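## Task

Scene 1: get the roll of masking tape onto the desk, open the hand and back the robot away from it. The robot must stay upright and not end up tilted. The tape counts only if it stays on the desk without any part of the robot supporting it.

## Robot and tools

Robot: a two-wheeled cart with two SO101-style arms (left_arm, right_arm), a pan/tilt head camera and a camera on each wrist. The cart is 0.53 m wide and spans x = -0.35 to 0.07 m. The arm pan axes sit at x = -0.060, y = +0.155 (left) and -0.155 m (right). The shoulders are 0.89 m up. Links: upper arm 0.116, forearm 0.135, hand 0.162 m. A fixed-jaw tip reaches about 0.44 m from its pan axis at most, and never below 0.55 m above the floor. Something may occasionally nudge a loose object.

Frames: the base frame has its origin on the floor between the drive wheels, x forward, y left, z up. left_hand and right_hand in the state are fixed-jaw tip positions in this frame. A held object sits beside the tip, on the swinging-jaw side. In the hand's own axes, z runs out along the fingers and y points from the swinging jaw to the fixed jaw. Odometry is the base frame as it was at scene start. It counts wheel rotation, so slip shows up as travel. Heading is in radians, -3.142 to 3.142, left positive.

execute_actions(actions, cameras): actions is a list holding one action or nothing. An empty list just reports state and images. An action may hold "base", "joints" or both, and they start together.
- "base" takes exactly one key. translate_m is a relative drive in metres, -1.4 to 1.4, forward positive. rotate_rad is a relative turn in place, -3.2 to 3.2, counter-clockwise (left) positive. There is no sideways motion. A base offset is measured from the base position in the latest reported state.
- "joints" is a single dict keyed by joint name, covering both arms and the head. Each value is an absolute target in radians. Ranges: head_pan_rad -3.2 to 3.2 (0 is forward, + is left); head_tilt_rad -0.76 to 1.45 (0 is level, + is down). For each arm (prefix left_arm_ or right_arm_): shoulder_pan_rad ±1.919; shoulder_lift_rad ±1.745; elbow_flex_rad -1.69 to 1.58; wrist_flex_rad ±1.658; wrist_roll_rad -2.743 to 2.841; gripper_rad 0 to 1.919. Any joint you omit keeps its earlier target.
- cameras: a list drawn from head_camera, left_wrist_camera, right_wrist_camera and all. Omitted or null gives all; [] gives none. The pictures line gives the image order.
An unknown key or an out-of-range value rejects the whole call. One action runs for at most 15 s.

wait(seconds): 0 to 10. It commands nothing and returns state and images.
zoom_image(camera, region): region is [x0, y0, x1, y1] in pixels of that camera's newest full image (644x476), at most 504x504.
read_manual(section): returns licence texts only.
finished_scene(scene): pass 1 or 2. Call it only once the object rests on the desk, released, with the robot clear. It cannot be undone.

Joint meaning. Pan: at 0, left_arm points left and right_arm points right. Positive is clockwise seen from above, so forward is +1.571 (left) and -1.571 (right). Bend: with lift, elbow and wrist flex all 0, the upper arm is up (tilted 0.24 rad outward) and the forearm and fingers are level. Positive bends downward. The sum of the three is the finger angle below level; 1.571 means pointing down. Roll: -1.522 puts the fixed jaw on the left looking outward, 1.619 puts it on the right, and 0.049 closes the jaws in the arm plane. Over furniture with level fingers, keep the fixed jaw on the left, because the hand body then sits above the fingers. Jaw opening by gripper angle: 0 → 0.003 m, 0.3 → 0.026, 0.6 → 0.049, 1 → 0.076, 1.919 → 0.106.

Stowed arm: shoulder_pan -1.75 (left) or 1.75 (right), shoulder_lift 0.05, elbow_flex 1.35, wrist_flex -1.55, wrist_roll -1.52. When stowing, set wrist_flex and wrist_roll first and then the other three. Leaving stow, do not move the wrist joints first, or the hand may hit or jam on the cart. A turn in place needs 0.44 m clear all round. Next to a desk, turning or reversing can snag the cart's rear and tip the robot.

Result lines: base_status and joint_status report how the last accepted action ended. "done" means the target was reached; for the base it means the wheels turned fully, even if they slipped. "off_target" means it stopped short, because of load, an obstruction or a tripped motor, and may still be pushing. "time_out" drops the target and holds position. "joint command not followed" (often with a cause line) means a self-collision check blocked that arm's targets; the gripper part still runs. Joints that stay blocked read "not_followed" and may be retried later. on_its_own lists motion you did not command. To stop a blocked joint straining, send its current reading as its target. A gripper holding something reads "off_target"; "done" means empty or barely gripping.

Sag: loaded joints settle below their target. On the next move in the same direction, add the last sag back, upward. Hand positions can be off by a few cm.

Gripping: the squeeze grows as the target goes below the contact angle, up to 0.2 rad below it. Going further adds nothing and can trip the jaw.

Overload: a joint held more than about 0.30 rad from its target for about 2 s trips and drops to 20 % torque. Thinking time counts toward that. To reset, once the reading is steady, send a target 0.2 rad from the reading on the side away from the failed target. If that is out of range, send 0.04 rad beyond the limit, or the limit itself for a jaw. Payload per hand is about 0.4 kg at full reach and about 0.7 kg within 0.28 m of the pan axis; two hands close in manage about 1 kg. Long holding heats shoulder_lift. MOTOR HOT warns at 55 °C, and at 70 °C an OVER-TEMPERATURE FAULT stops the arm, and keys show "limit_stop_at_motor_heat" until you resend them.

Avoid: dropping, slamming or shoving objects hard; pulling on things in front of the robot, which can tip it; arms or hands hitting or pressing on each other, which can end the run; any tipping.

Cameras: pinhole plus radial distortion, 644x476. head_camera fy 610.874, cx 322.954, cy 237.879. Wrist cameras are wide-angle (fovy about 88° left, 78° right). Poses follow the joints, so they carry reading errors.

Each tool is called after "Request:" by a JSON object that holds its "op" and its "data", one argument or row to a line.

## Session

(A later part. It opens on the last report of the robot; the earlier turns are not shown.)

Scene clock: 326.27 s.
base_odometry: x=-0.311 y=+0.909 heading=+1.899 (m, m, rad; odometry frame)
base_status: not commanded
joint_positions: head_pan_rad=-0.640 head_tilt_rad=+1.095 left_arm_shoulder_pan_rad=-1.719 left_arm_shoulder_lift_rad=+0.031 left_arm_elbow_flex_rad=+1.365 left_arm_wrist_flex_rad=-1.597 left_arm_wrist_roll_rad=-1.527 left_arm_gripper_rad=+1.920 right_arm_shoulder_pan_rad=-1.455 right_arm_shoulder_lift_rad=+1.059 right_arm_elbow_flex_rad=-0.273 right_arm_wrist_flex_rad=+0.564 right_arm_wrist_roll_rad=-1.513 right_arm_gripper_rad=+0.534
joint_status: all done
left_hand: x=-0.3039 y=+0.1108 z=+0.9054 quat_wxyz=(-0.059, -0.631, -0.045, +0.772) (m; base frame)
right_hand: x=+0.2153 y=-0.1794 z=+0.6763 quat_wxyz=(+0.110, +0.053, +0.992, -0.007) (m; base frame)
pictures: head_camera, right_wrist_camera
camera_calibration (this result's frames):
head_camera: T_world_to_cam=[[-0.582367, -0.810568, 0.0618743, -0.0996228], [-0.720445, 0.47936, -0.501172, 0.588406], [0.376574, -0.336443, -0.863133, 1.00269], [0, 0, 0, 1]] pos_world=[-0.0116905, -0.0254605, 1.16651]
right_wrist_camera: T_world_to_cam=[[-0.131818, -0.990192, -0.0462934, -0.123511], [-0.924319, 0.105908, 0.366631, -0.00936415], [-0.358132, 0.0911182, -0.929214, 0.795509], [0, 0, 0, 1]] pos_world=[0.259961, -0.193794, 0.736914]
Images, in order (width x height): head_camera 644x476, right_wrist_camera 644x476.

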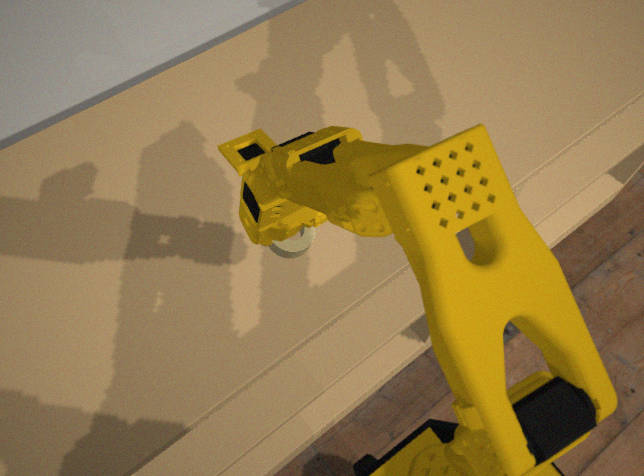

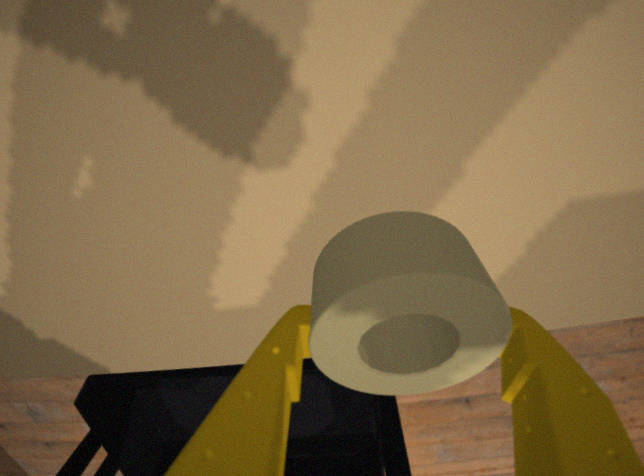

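The tape is lifted and secure. Now I'll back away from the shelf, raise the arm to a carry pose and look toward the desk.

Request:
{"op": "execute_actions", "data": {
  "actions": [
    {"base": {"translate_m": -0.6}, "joints": {"right_arm_shoulder_lift_rad": 0.25, "right_arm_elbow_flex_rad": -0.32, "right_arm_wrist_flex_rad": 1.5, "head_pan_rad": 1.75, "head_tilt_rad": 0.35}}
  ],
  "cameras": ["head_camera", "right_wrist_camera"]
}}

Scene clock: 355.47 s.
base_odometry: x=-0.118 y=+0.340 heading=+1.894 (m, m, rad; odometry frame)
base_status: done
joint_positions: head_pan_rad=+1.740 head_tilt_rad=+0.363 left_arm_shoulder_pan_rad=-1.719 left_arm_shoulder_lift_rad=+0.031 left_arm_elbow_flex_rad=+1.365 left_arm_wrist_flex_rad=-1.597 left_arm_wrist_roll_rad=-1.527 left_arm_gripper_rad=+1.920 right_arm_shoulder_pan_rad=-1.455 right_arm_shoulder_lift_rad=+0.301 right_arm_elbow_flex_rad=-0.287 right_arm_wrist_flex_rad=+1.495 right_arm_wrist_roll_rad=-1.513 right_arm_gripper_rad=+0.534
joint_status: all done
left_hand: x=-0.3039 y=+0.1108 z=+0.9054 quat_wxyz=(-0.059, -0.631, -0.045, +0.772) (m; base frame)
right_hand: x=+0.1744 y=-0.1746 z=+0.8363 quat_wxyz=(+0.031, +0.054, +0.998, -0.002) (m; base frame)
pictures: head_camera, right_wrist_camera
camera_calibration (this result's frames):
head_camera: T_world_to_cam=[[0.988477, 0.14004, 0.0574561, -0.0207078], [0.0971185, -0.295595, -0.950364, 1.14385], [-0.116106, 0.944993, -0.30579, 0.338034], [0, 0, 0, 1]] pos_world=[-0.0513723, 0.0215767, 1.19163]
right_wrist_camera: T_world_to_cam=[[-0.138919, -0.989364, -0.0431426, -0.118023], [-0.854735, 0.0977858, 0.509771, -0.23957], [-0.50013, 0.107692, -0.859228, 0.898185], [0, 0, 0, 1]] pos_world=[0.228045, -0.190069, 0.888779]
Images, in order (width x height): head_camera 644x476, right_wrist_camera 644x476.

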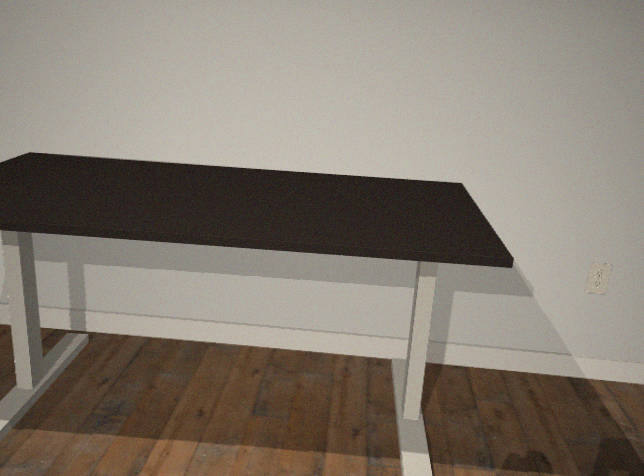

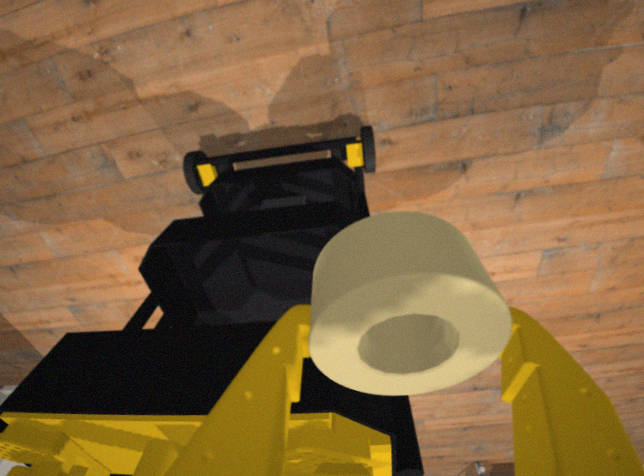

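Request:
{"op": "execute_actions", "data": {
  "actions": [
    {"base": {"rotate_rad": 1.78}, "joints": {"head_pan_rad": -0.1, "head_tilt_rad": 0.5}}
  ],
  "cameras": ["head_camera"]
}}

Scene clock: 383.53 s.
base_odometry: x=-0.118 y=+0.340 heading=-2.610 (m, m, rad; odometry frame)
base_status: done
joint_positions: head_pan_rad=-0.090 head_tilt_rad=+0.494 left_arm_shoulder_pan_rad=-1.719 left_arm_shoulder_lift_rad=+0.031 left_arm_elbow_flex_rad=+1.365 left_arm_wrist_flex_rad=-1.597 left_arm_wrist_roll_rad=-1.527 left_arm_gripper_rad=+1.920 right_arm_shoulder_pan_rad=-1.456 right_arm_shoulder_lift_rad=+0.301 right_arm_elbow_flex_rad=-0.287 right_arm_wrist_flex_rad=+1.495 right_arm_wrist_roll_rad=-1.513 right_arm_gripper_rad=+0.534
joint_status: all done
left_hand: x=-0.3039 y=+0.1108 z=+0.9054 quat_wxyz=(-0.059, -0.631, -0.045, +0.772) (m; base frame)
right_hand: x=+0.1744 y=-0.1742 z=+0.8363 quat_wxyz=(+0.031, +0.053, +0.998, -0.002) (m; base frame)
pictures: head_camera
camera_calibration (this result's frames):
head_camera: T_world_to_cam=[[-0.110551, -0.992015, 0.0606947, -0.0760898], [-0.431229, -0.00714391, -0.902214, 1.0636], [0.895444, -0.125914, -0.426996, 0.525085], [0, 0, 0, 1]] pos_world=[-0.0199421, -0.00176833, 1.18842]
Images, in order (width x height): head_camera 644x476.

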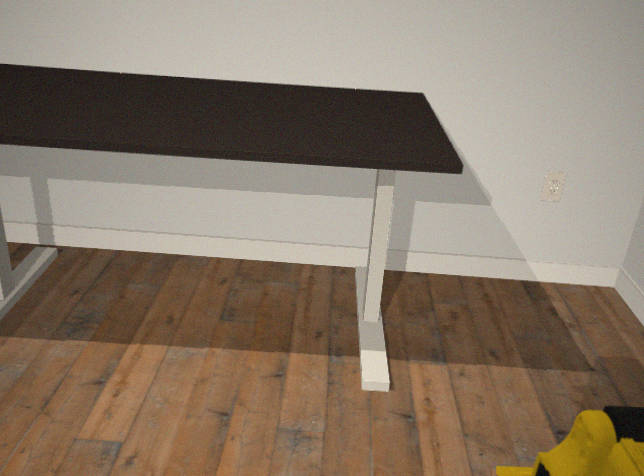

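Request:
{"op": "execute_actions", "data": {
  "actions": [
    {"base": {"translate_m": 1.15}, "joints": {"head_pan_rad": -0.1, "head_tilt_rad": 0.95}}
  ],
  "cameras": ["head_camera", "right_wrist_camera"]
}}

Scene clock: 397.97 s.
base_odometry: x=-1.109 y=-0.245 heading=-2.611 (m, m, rad; odometry frame)
base_status: done
joint_positions: head_pan_rad=-0.090 head_tilt_rad=+0.945 left_arm_shoulder_pan_rad=-1.719 left_arm_shoulder_lift_rad=+0.031 left_arm_elbow_flex_rad=+1.365 left_arm_wrist_flex_rad=-1.597 left_arm_wrist_roll_rad=-1.527 left_arm_gripper_rad=+1.920 right_arm_shoulder_pan_rad=-1.456 right_arm_shoulder_lift_rad=+0.301 right_arm_elbow_flex_rad=-0.287 right_arm_wrist_flex_rad=+1.495 right_arm_wrist_roll_rad=-1.513 right_arm_gripper_rad=+0.534
joint_status: all done
left_hand: x=-0.3039 y=+0.1108 z=+0.9054 quat_wxyz=(-0.059, -0.631, -0.045, +0.772) (m; base frame)
right_hand: x=+0.1744 y=-0.1742 z=+0.8363 quat_wxyz=(+0.031, +0.053, +0.998, -0.002) (m; base frame)
pictures: head_camera, right_wrist_camera
camera_calibration (this result's frames):
head_camera: T_world_to_cam=[[-0.08211, -0.994583, 0.0637373, -0.078255], [-0.780395, 0.0243867, -0.624811, 0.727897], [0.619872, -0.101043, -0.77817, 0.916336], [0, 0, 0, 1]] pos_world=[-0.00638892, -0.00299233, 1.17285]
right_wrist_camera: T_world_to_cam=[[-0.137401, -0.989576, -0.0431426, -0.117965], [-0.854884, 0.0964746, 0.509771, -0.239782], [-0.500295, 0.106925, -0.859228, 0.898056], [0, 0, 0, 1]] pos_world=[0.228098, -0.189627, 0.888779]
Images, in order (width x height): head_camera 644x476, right_wrist_camera 644x476.

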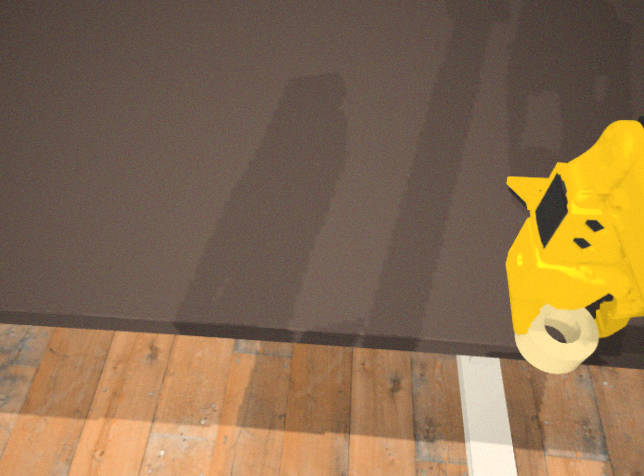

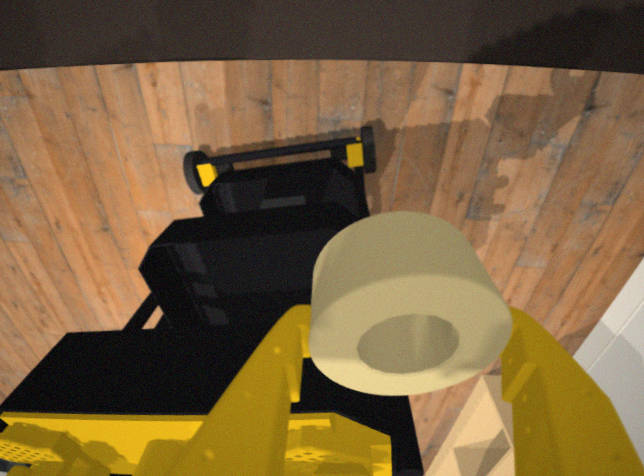

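Request:
{"op": "execute_actions", "data": {
  "actions": [
    {"base": {"translate_m": 0.11}, "joints": {"right_arm_shoulder_lift_rad": 0.72, "right_arm_elbow_flex_rad": -0.615, "right_arm_wrist_flex_rad": 1.3, "head_pan_rad": -0.55, "head_tilt_rad": 1.0}}
  ],
  "cameras": ["head_camera", "right_wrist_camera"]
}}

Scene clock: 423.27 s.
base_odometry: x=-1.204 y=-0.300 heading=-2.611 (m, m, rad; odometry frame)
base_status: done
joint_positions: head_pan_rad=-0.540 head_tilt_rad=+0.995 left_arm_shoulder_pan_rad=-1.719 left_arm_shoulder_lift_rad=+0.031 left_arm_elbow_flex_rad=+1.365 left_arm_wrist_flex_rad=-1.597 left_arm_wrist_roll_rad=-1.527 left_arm_gripper_rad=+1.920 right_arm_shoulder_pan_rad=-1.456 right_arm_shoulder_lift_rad=+0.734 right_arm_elbow_flex_rad=-0.580 right_arm_wrist_flex_rad=+1.308 right_arm_wrist_roll_rad=-1.513 right_arm_gripper_rad=+0.534
joint_status: all done
left_hand: x=-0.3039 y=+0.1108 z=+0.9054 quat_wxyz=(-0.059, -0.631, -0.045, +0.772) (m; base frame)
right_hand: x=+0.2170 y=-0.1791 z=+0.7838 quat_wxyz=(+0.055, +0.053, +0.997, -0.003) (m; base frame)
pictures: head_camera, right_wrist_camera
camera_calibration (this result's frames):
head_camera: T_world_to_cam=[[-0.503821, -0.861488, 0.0632743, -0.0975426], [-0.718069, 0.376976, -0.585035, 0.685044], [0.480148, -0.340188, -0.808536, 0.944719], [0, 0, 0, 1]] pos_world=[-0.0108396, -0.0208948, 1.17079]
right_wrist_camera: T_world_to_cam=[[-0.135337, -0.989813, -0.0442006, -0.118895], [-0.877991, 0.0991357, 0.4683, -0.13819], [-0.459147, 0.102186, -0.882463, 0.883172], [0, 0, 0, 1]] pos_world=[0.268086, -0.194232, 0.838826]
Images, in order (width x height): head_camera 644x476, right_wrist_camera 644x476.

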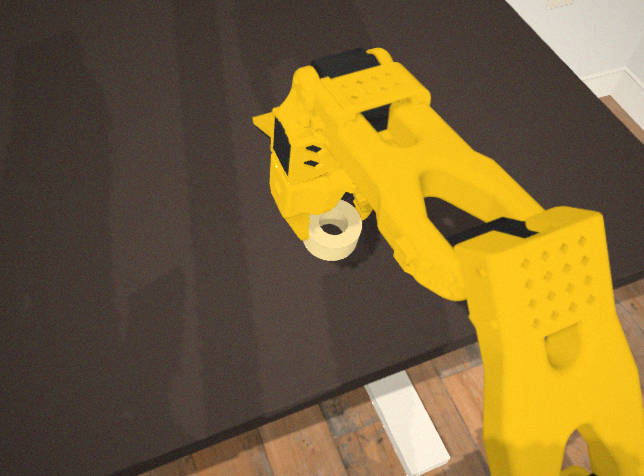

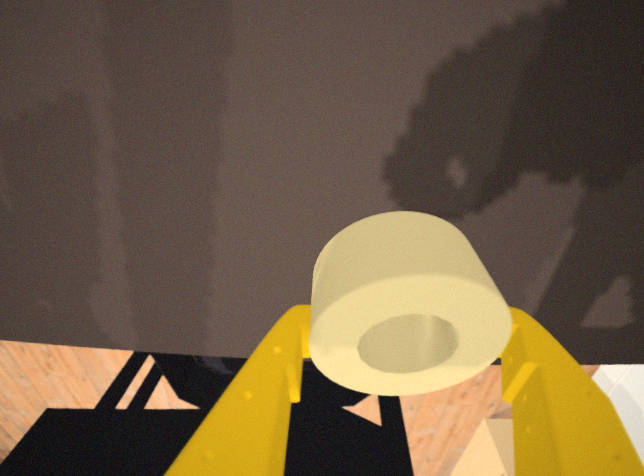

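Request:
{"op": "execute_actions", "data": {
  "actions": [
    {"joints": {"right_arm_shoulder_lift_rad": 0.84, "right_arm_wrist_flex_rad": 1.26}}
  ],
  "cameras": ["head_camera", "right_wrist_camera"]
}}

Scene clock: 434.83 s.
base_odometry: x=-1.204 y=-0.300 heading=-2.611 (m, m, rad; odometry frame)
base_status: not commanded
joint_positions: head_pan_rad=-0.540 head_tilt_rad=+0.995 left_arm_shoulder_pan_rad=-1.719 left_arm_shoulder_lift_rad=+0.031 left_arm_elbow_flex_rad=+1.365 left_arm_wrist_flex_rad=-1.597 left_arm_wrist_roll_rad=-1.527 left_arm_gripper_rad=+1.920 right_arm_shoulder_pan_rad=-1.456 right_arm_shoulder_lift_rad=+0.856 right_arm_elbow_flex_rad=-0.582 right_arm_wrist_flex_rad=+1.266 right_arm_wrist_roll_rad=-1.513 right_arm_gripper_rad=+0.534
joint_status: all done
left_hand: x=-0.3039 y=+0.1108 z=+0.9054 quat_wxyz=(-0.059, -0.631, -0.045, +0.772) (m; base frame)
right_hand: x=+0.2086 y=-0.1782 z=+0.7546 quat_wxyz=(+0.015, +0.053, +0.998, -0.001) (m; base frame)
pictures: head_camera, right_wrist_camera
camera_calibration (this result's frames):
head_camera: T_world_to_cam=[[-0.503821, -0.861488, 0.0632743, -0.0975426], [-0.718069, 0.376976, -0.585035, 0.685044], [0.480148, -0.340188, -0.808536, 0.944719], [0, 0, 0, 1]] pos_world=[-0.0108396, -0.0208948, 1.17079]
right_wrist_camera: T_world_to_cam=[[-0.138769, -0.989418, -0.0423703, -0.120959], [-0.838129, 0.0945451, 0.537215, -0.19307], [-0.527525, 0.110061, -0.84238, 0.83887], [0, 0, 0, 1]] pos_world=[0.263922, -0.193752, 0.805243]
Images, in order (width x height): head_camera 644x476, right_wrist_camera 644x476.

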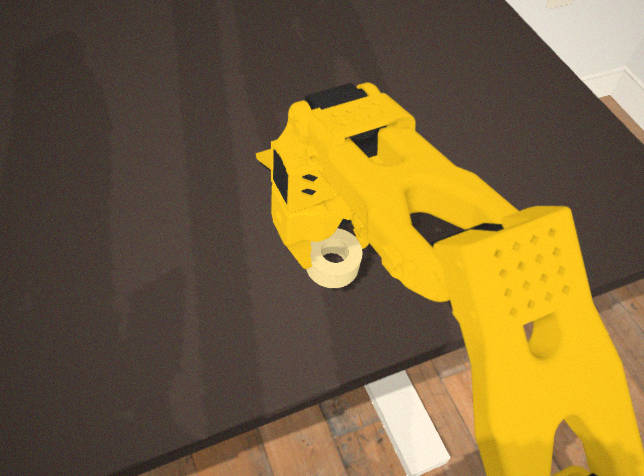

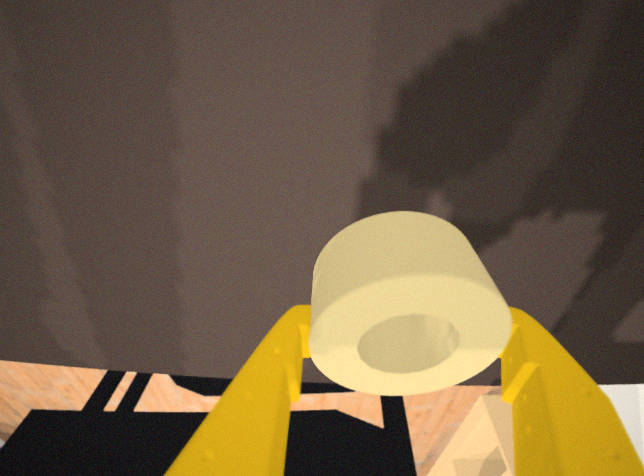

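Request:
{"op": "execute_actions", "data": {
  "actions": [
    {"joints": {"right_arm_shoulder_lift_rad": 0.915, "right_arm_wrist_flex_rad": 1.22}}
  ],
  "cameras": ["head_camera", "right_wrist_camera"]
}}

Scene clock: 447.93 s.
base_odometry: x=-1.204 y=-0.300 heading=-2.611 (m, m, rad; odometry frame)
base_status: not commanded
joint_positions: head_pan_rad=-0.540 head_tilt_rad=+0.995 left_arm_shoulder_pan_rad=-1.719 left_arm_shoulder_lift_rad=+0.031 left_arm_elbow_flex_rad=+1.365 left_arm_wrist_flex_rad=-1.597 left_arm_wrist_roll_rad=-1.527 left_arm_gripper_rad=+1.920 right_arm_shoulder_pan_rad=-1.456 right_arm_shoulder_lift_rad=+0.930 right_arm_elbow_flex_rad=-0.583 right_arm_wrist_flex_rad=+1.227 right_arm_wrist_roll_rad=-1.513 right_arm_gripper_rad=+0.534
joint_status: all done
left_hand: x=-0.3039 y=+0.1108 z=+0.9054 quat_wxyz=(-0.059, -0.631, -0.045, +0.772) (m; base frame)
right_hand: x=+0.2044 y=-0.1777 z=+0.7374 quat_wxyz=(-0.001, +0.053, +0.999, +0.000) (m; base frame)
pictures: head_camera, right_wrist_camera
camera_calibration (this result's frames):
head_camera: T_world_to_cam=[[-0.503821, -0.861488, 0.0632743, -0.0975426], [-0.718069, 0.376976, -0.585035, 0.685044], [0.480147, -0.340188, -0.808536, 0.944719], [0, 0, 0, 1]] pos_world=[-0.0108396, -0.0208948, 1.17079]
right_wrist_camera: T_world_to_cam=[[-0.140112, -0.989263, -0.0415541, -0.122091], [-0.820506, 0.0925154, 0.564102, -0.211169], [-0.554201, 0.113133, -0.824659, 0.815078], [0, 0, 0, 1]] pos_world=[0.261345, -0.193455, 0.786208]
Images, in order (width x height): head_camera 644x476, right_wrist_camera 644x476.

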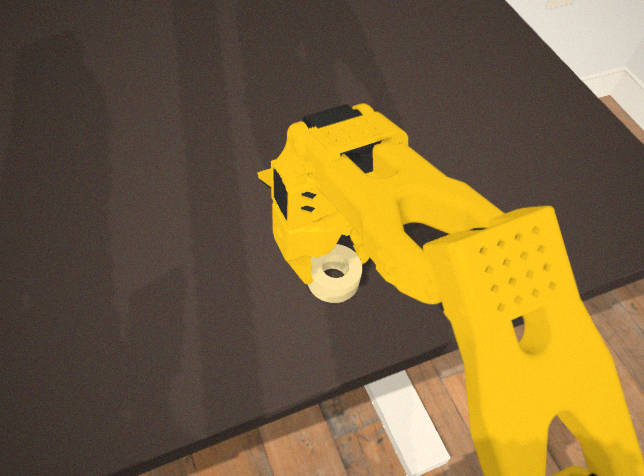

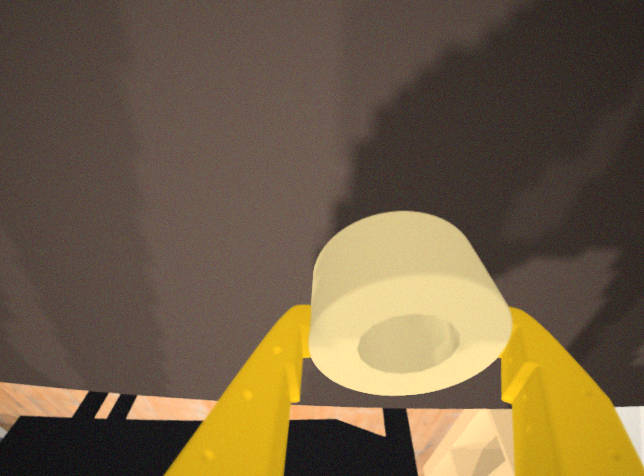

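Request:
{"op": "execute_actions", "data": {
  "actions": [
    {"joints": {"right_arm_shoulder_lift_rad": 0.94}}
  ],
  "cameras": ["right_wrist_camera"]
}}

Scene clock: 453.40 s.
base_odometry: x=-1.204 y=-0.300 heading=-2.611 (m, m, rad; odometry frame)
base_status: not commanded
joint_positions: head_pan_rad=-0.540 head_tilt_rad=+0.995 left_arm_shoulder_pan_rad=-1.719 left_arm_shoulder_lift_rad=+0.031 left_arm_elbow_flex_rad=+1.365 left_arm_wrist_flex_rad=-1.597 left_arm_wrist_roll_rad=-1.527 left_arm_gripper_rad=+1.920 right_arm_shoulder_pan_rad=-1.456 right_arm_shoulder_lift_rad=+0.947 right_arm_elbow_flex_rad=-0.586 right_arm_wrist_flex_rad=+1.227 right_arm_wrist_roll_rad=-1.513 right_arm_gripper_rad=+0.534
joint_status: all done
left_hand: x=-0.3039 y=+0.1108 z=+0.9054 quat_wxyz=(-0.059, -0.631, -0.045, +0.772) (m; base frame)
right_hand: x=+0.2024 y=-0.1774 z=+0.7338 quat_wxyz=(-0.008, +0.053, +0.999, +0.001) (m; base frame)
pictures: right_wrist_camera
camera_calibration (this result's frames):
right_wrist_camera: T_world_to_cam=[[-0.14068, -0.989198, -0.041191, -0.122432], [-0.812691, 0.0916154, 0.575448, -0.220923], [-0.565458, 0.114429, -0.816801, 0.807729], [0, 0, 0, 1]] pos_world=[0.259971, -0.193297, 0.78184]
Images, in order (width x height): right_wrist_camera 644x476.

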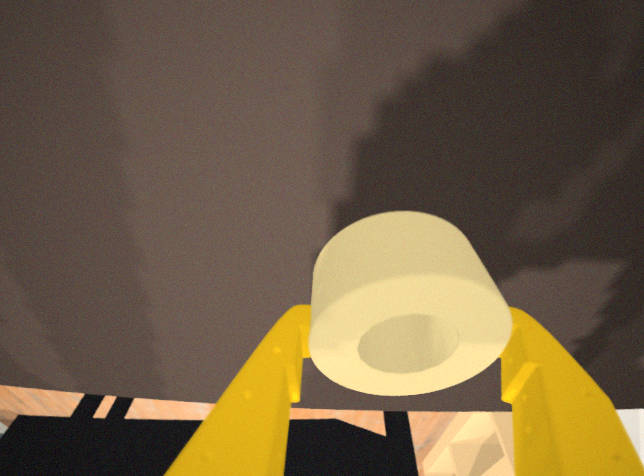

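The sag dropped, which means the tape is lightly touching the desk. I'll release it and lift clear.

Request:
{"op": "execute_actions", "data": {
  "actions": [
    {"joints": {"right_arm_gripper_rad": 0.95}}
  ],
  "cameras": []
}}

Request:
{"op": "execute_actions", "data": {
  "actions": [
    {"joints": {"right_arm_shoulder_lift_rad": 0.6, "right_arm_shoulder_pan_rad": -1.49}}
  ],
  "cameras": ["head_camera", "right_wrist_camera"]
}}

Scene clock: 457.17 s.
base_odometry: x=-1.204 y=-0.300 heading=-2.611 (m, m, rad; odometry frame)
base_status: not commanded
joint_positions: head_pan_rad=-0.540 head_tilt_rad=+0.995 left_arm_shoulder_pan_rad=-1.719 left_arm_shoulder_lift_rad=+0.031 left_arm_elbow_flex_rad=+1.365 left_arm_wrist_flex_rad=-1.597 left_arm_wrist_roll_rad=-1.527 left_arm_gripper_rad=+1.920 right_arm_shoulder_pan_rad=-1.456 right_arm_shoulder_lift_rad=+0.953 right_arm_elbow_flex_rad=-0.586 right_arm_wrist_flex_rad=+1.227 right_arm_wrist_roll_rad=-1.513 right_arm_gripper_rad=+0.943
joint_status: all done
left_hand: x=-0.3039 y=+0.1108 z=+0.9054 quat_wxyz=(-0.059, -0.631, -0.045, +0.772) (m; base frame)
right_hand: x=+0.2014 y=-0.1773 z=+0.7324 quat_wxyz=(-0.011, +0.053, +0.999, +0.001) (m; base frame)
pictures: none
No camera images: the call's "cameras" was empty. Leave "cameras" out to get every camera's image.

Scene clock: 458.13 s.
base_odometry: x=-1.204 y=-0.300 heading=-2.611 (m, m, rad; odometry frame)
base_status: not commanded
joint_positions: head_pan_rad=-0.540 head_tilt_rad=+0.995 left_arm_shoulder_pan_rad=-1.719 left_arm_shoulder_lift_rad=+0.031 left_arm_elbow_flex_rad=+1.365 left_arm_wrist_flex_rad=-1.597 left_arm_wrist_roll_rad=-1.527 left_arm_gripper_rad=+1.920 right_arm_shoulder_pan_rad=-1.479 right_arm_shoulder_lift_rad=+0.658 right_arm_elbow_flex_rad=-0.586 right_arm_wrist_flex_rad=+1.227 right_arm_wrist_roll_rad=-1.513 right_arm_gripper_rad=+0.944
joint_status: all done
left_hand: x=-0.3039 y=+0.1108 z=+0.9054 quat_wxyz=(-0.059, -0.631, -0.045, +0.772) (m; base frame)
right_hand: x=+0.2386 y=-0.1747 z=+0.8067 quat_wxyz=(+0.135, +0.041, +0.990, -0.007) (m; base frame)
pictures: head_camera, right_wrist_camera
camera_calibration (this result's frames):
head_camera: T_world_to_cam=[[-0.503821, -0.861487, 0.0632743, -0.0975426], [-0.718069, 0.376977, -0.585035, 0.685044], [0.480147, -0.340188, -0.808536, 0.94472], [0, 0, 0, 1]] pos_world=[-0.0108396, -0.0208948, 1.17079]
right_wrist_camera: T_world_to_cam=[[-0.105124, -0.993345, -0.0470504, -0.116093], [-0.943926, 0.0847806, 0.319085, 0.00328019], [-0.312973, 0.0779557, -0.946557, 0.925444], [0, 0, 0, 1]] pos_world=[0.280531, -0.187742, 0.869477]
Images, in order (width x height): head_camera 644x476, right_wrist_camera 644x476.

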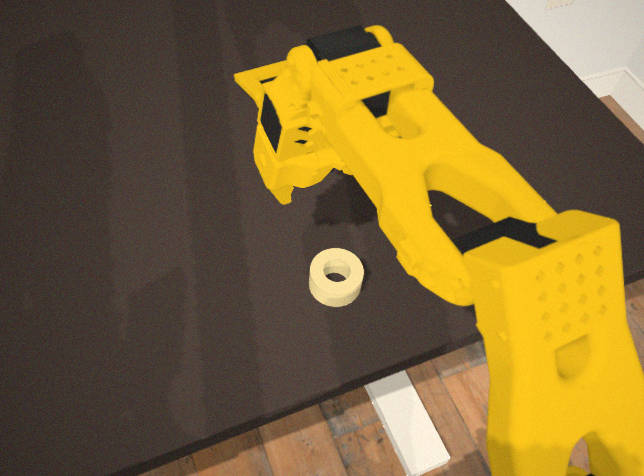

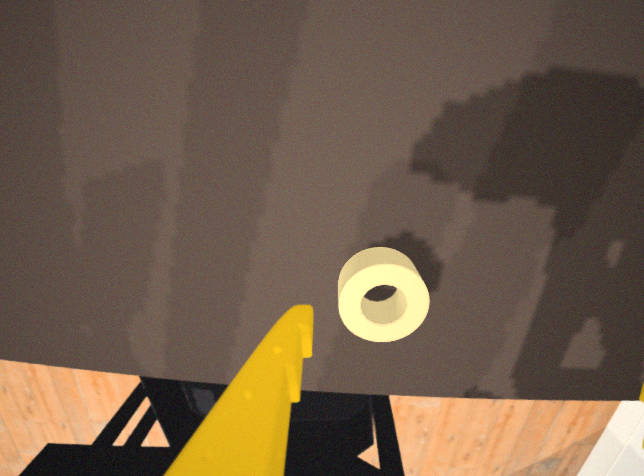

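The tape is resting on the desk. I'll back away to get clear.

Request:
{"op": "execute_actions", "data": {
  "actions": [
    {"base": {"translate_m": -0.35}, "joints": {"right_arm_shoulder_lift_rad": 0.1, "head_pan_rad": -0.3, "head_tilt_rad": 0.7}}
  ],
  "cameras": ["head_camera"]
}}

Scene clock: 463.03 s.
base_odometry: x=-0.902 y=-0.123 heading=-2.610 (m, m, rad; odometry frame)
base_status: done
joint_positions: head_pan_rad=-0.310 head_tilt_rad=+0.714 left_arm_shoulder_pan_rad=-1.719 left_arm_shoulder_lift_rad=+0.031 left_arm_elbow_flex_rad=+1.365 left_arm_wrist_flex_rad=-1.597 left_arm_wrist_roll_rad=-1.527 left_arm_gripper_rad=+1.920 right_arm_shoulder_pan_rad=-1.479 right_arm_shoulder_lift_rad=+0.145 right_arm_elbow_flex_rad=-0.586 right_arm_wrist_flex_rad=+1.227 right_arm_wrist_roll_rad=-1.513 right_arm_gripper_rad=+0.944
joint_status: all done
left_hand: x=-0.3039 y=+0.1108 z=+0.9054 quat_wxyz=(-0.059, -0.631, -0.045, +0.772) (m; base frame)
right_hand: x=+0.2468 y=-0.1754 z=+0.9501 quat_wxyz=(+0.382, +0.038, +0.923, -0.019) (m; base frame)
pictures: head_camera
camera_calibration (this result's frames):
head_camera: T_world_to_cam=[[-0.311184, -0.948206, 0.0637988, -0.0890923], [-0.600459, 0.144138, -0.786558, 0.922525], [0.736623, -0.283073, -0.614212, 0.733107], [0, 0, 0, 1]] pos_world=[-0.013809, -0.00992548, 1.18159]
Images, in order (width x height): head_camera 644x476.

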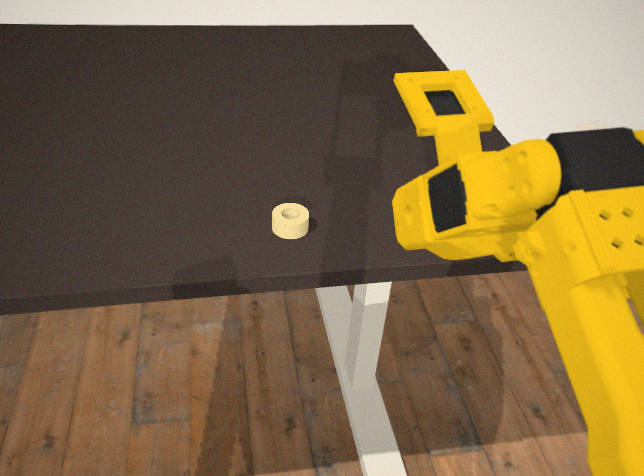

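The tape is sitting on the desk and the robot is clear of it, so I'm ending scene 1.

Request:
{"op": "finished_scene", "data": {
  "scene": 1
}}

The scene is finished: the task was done.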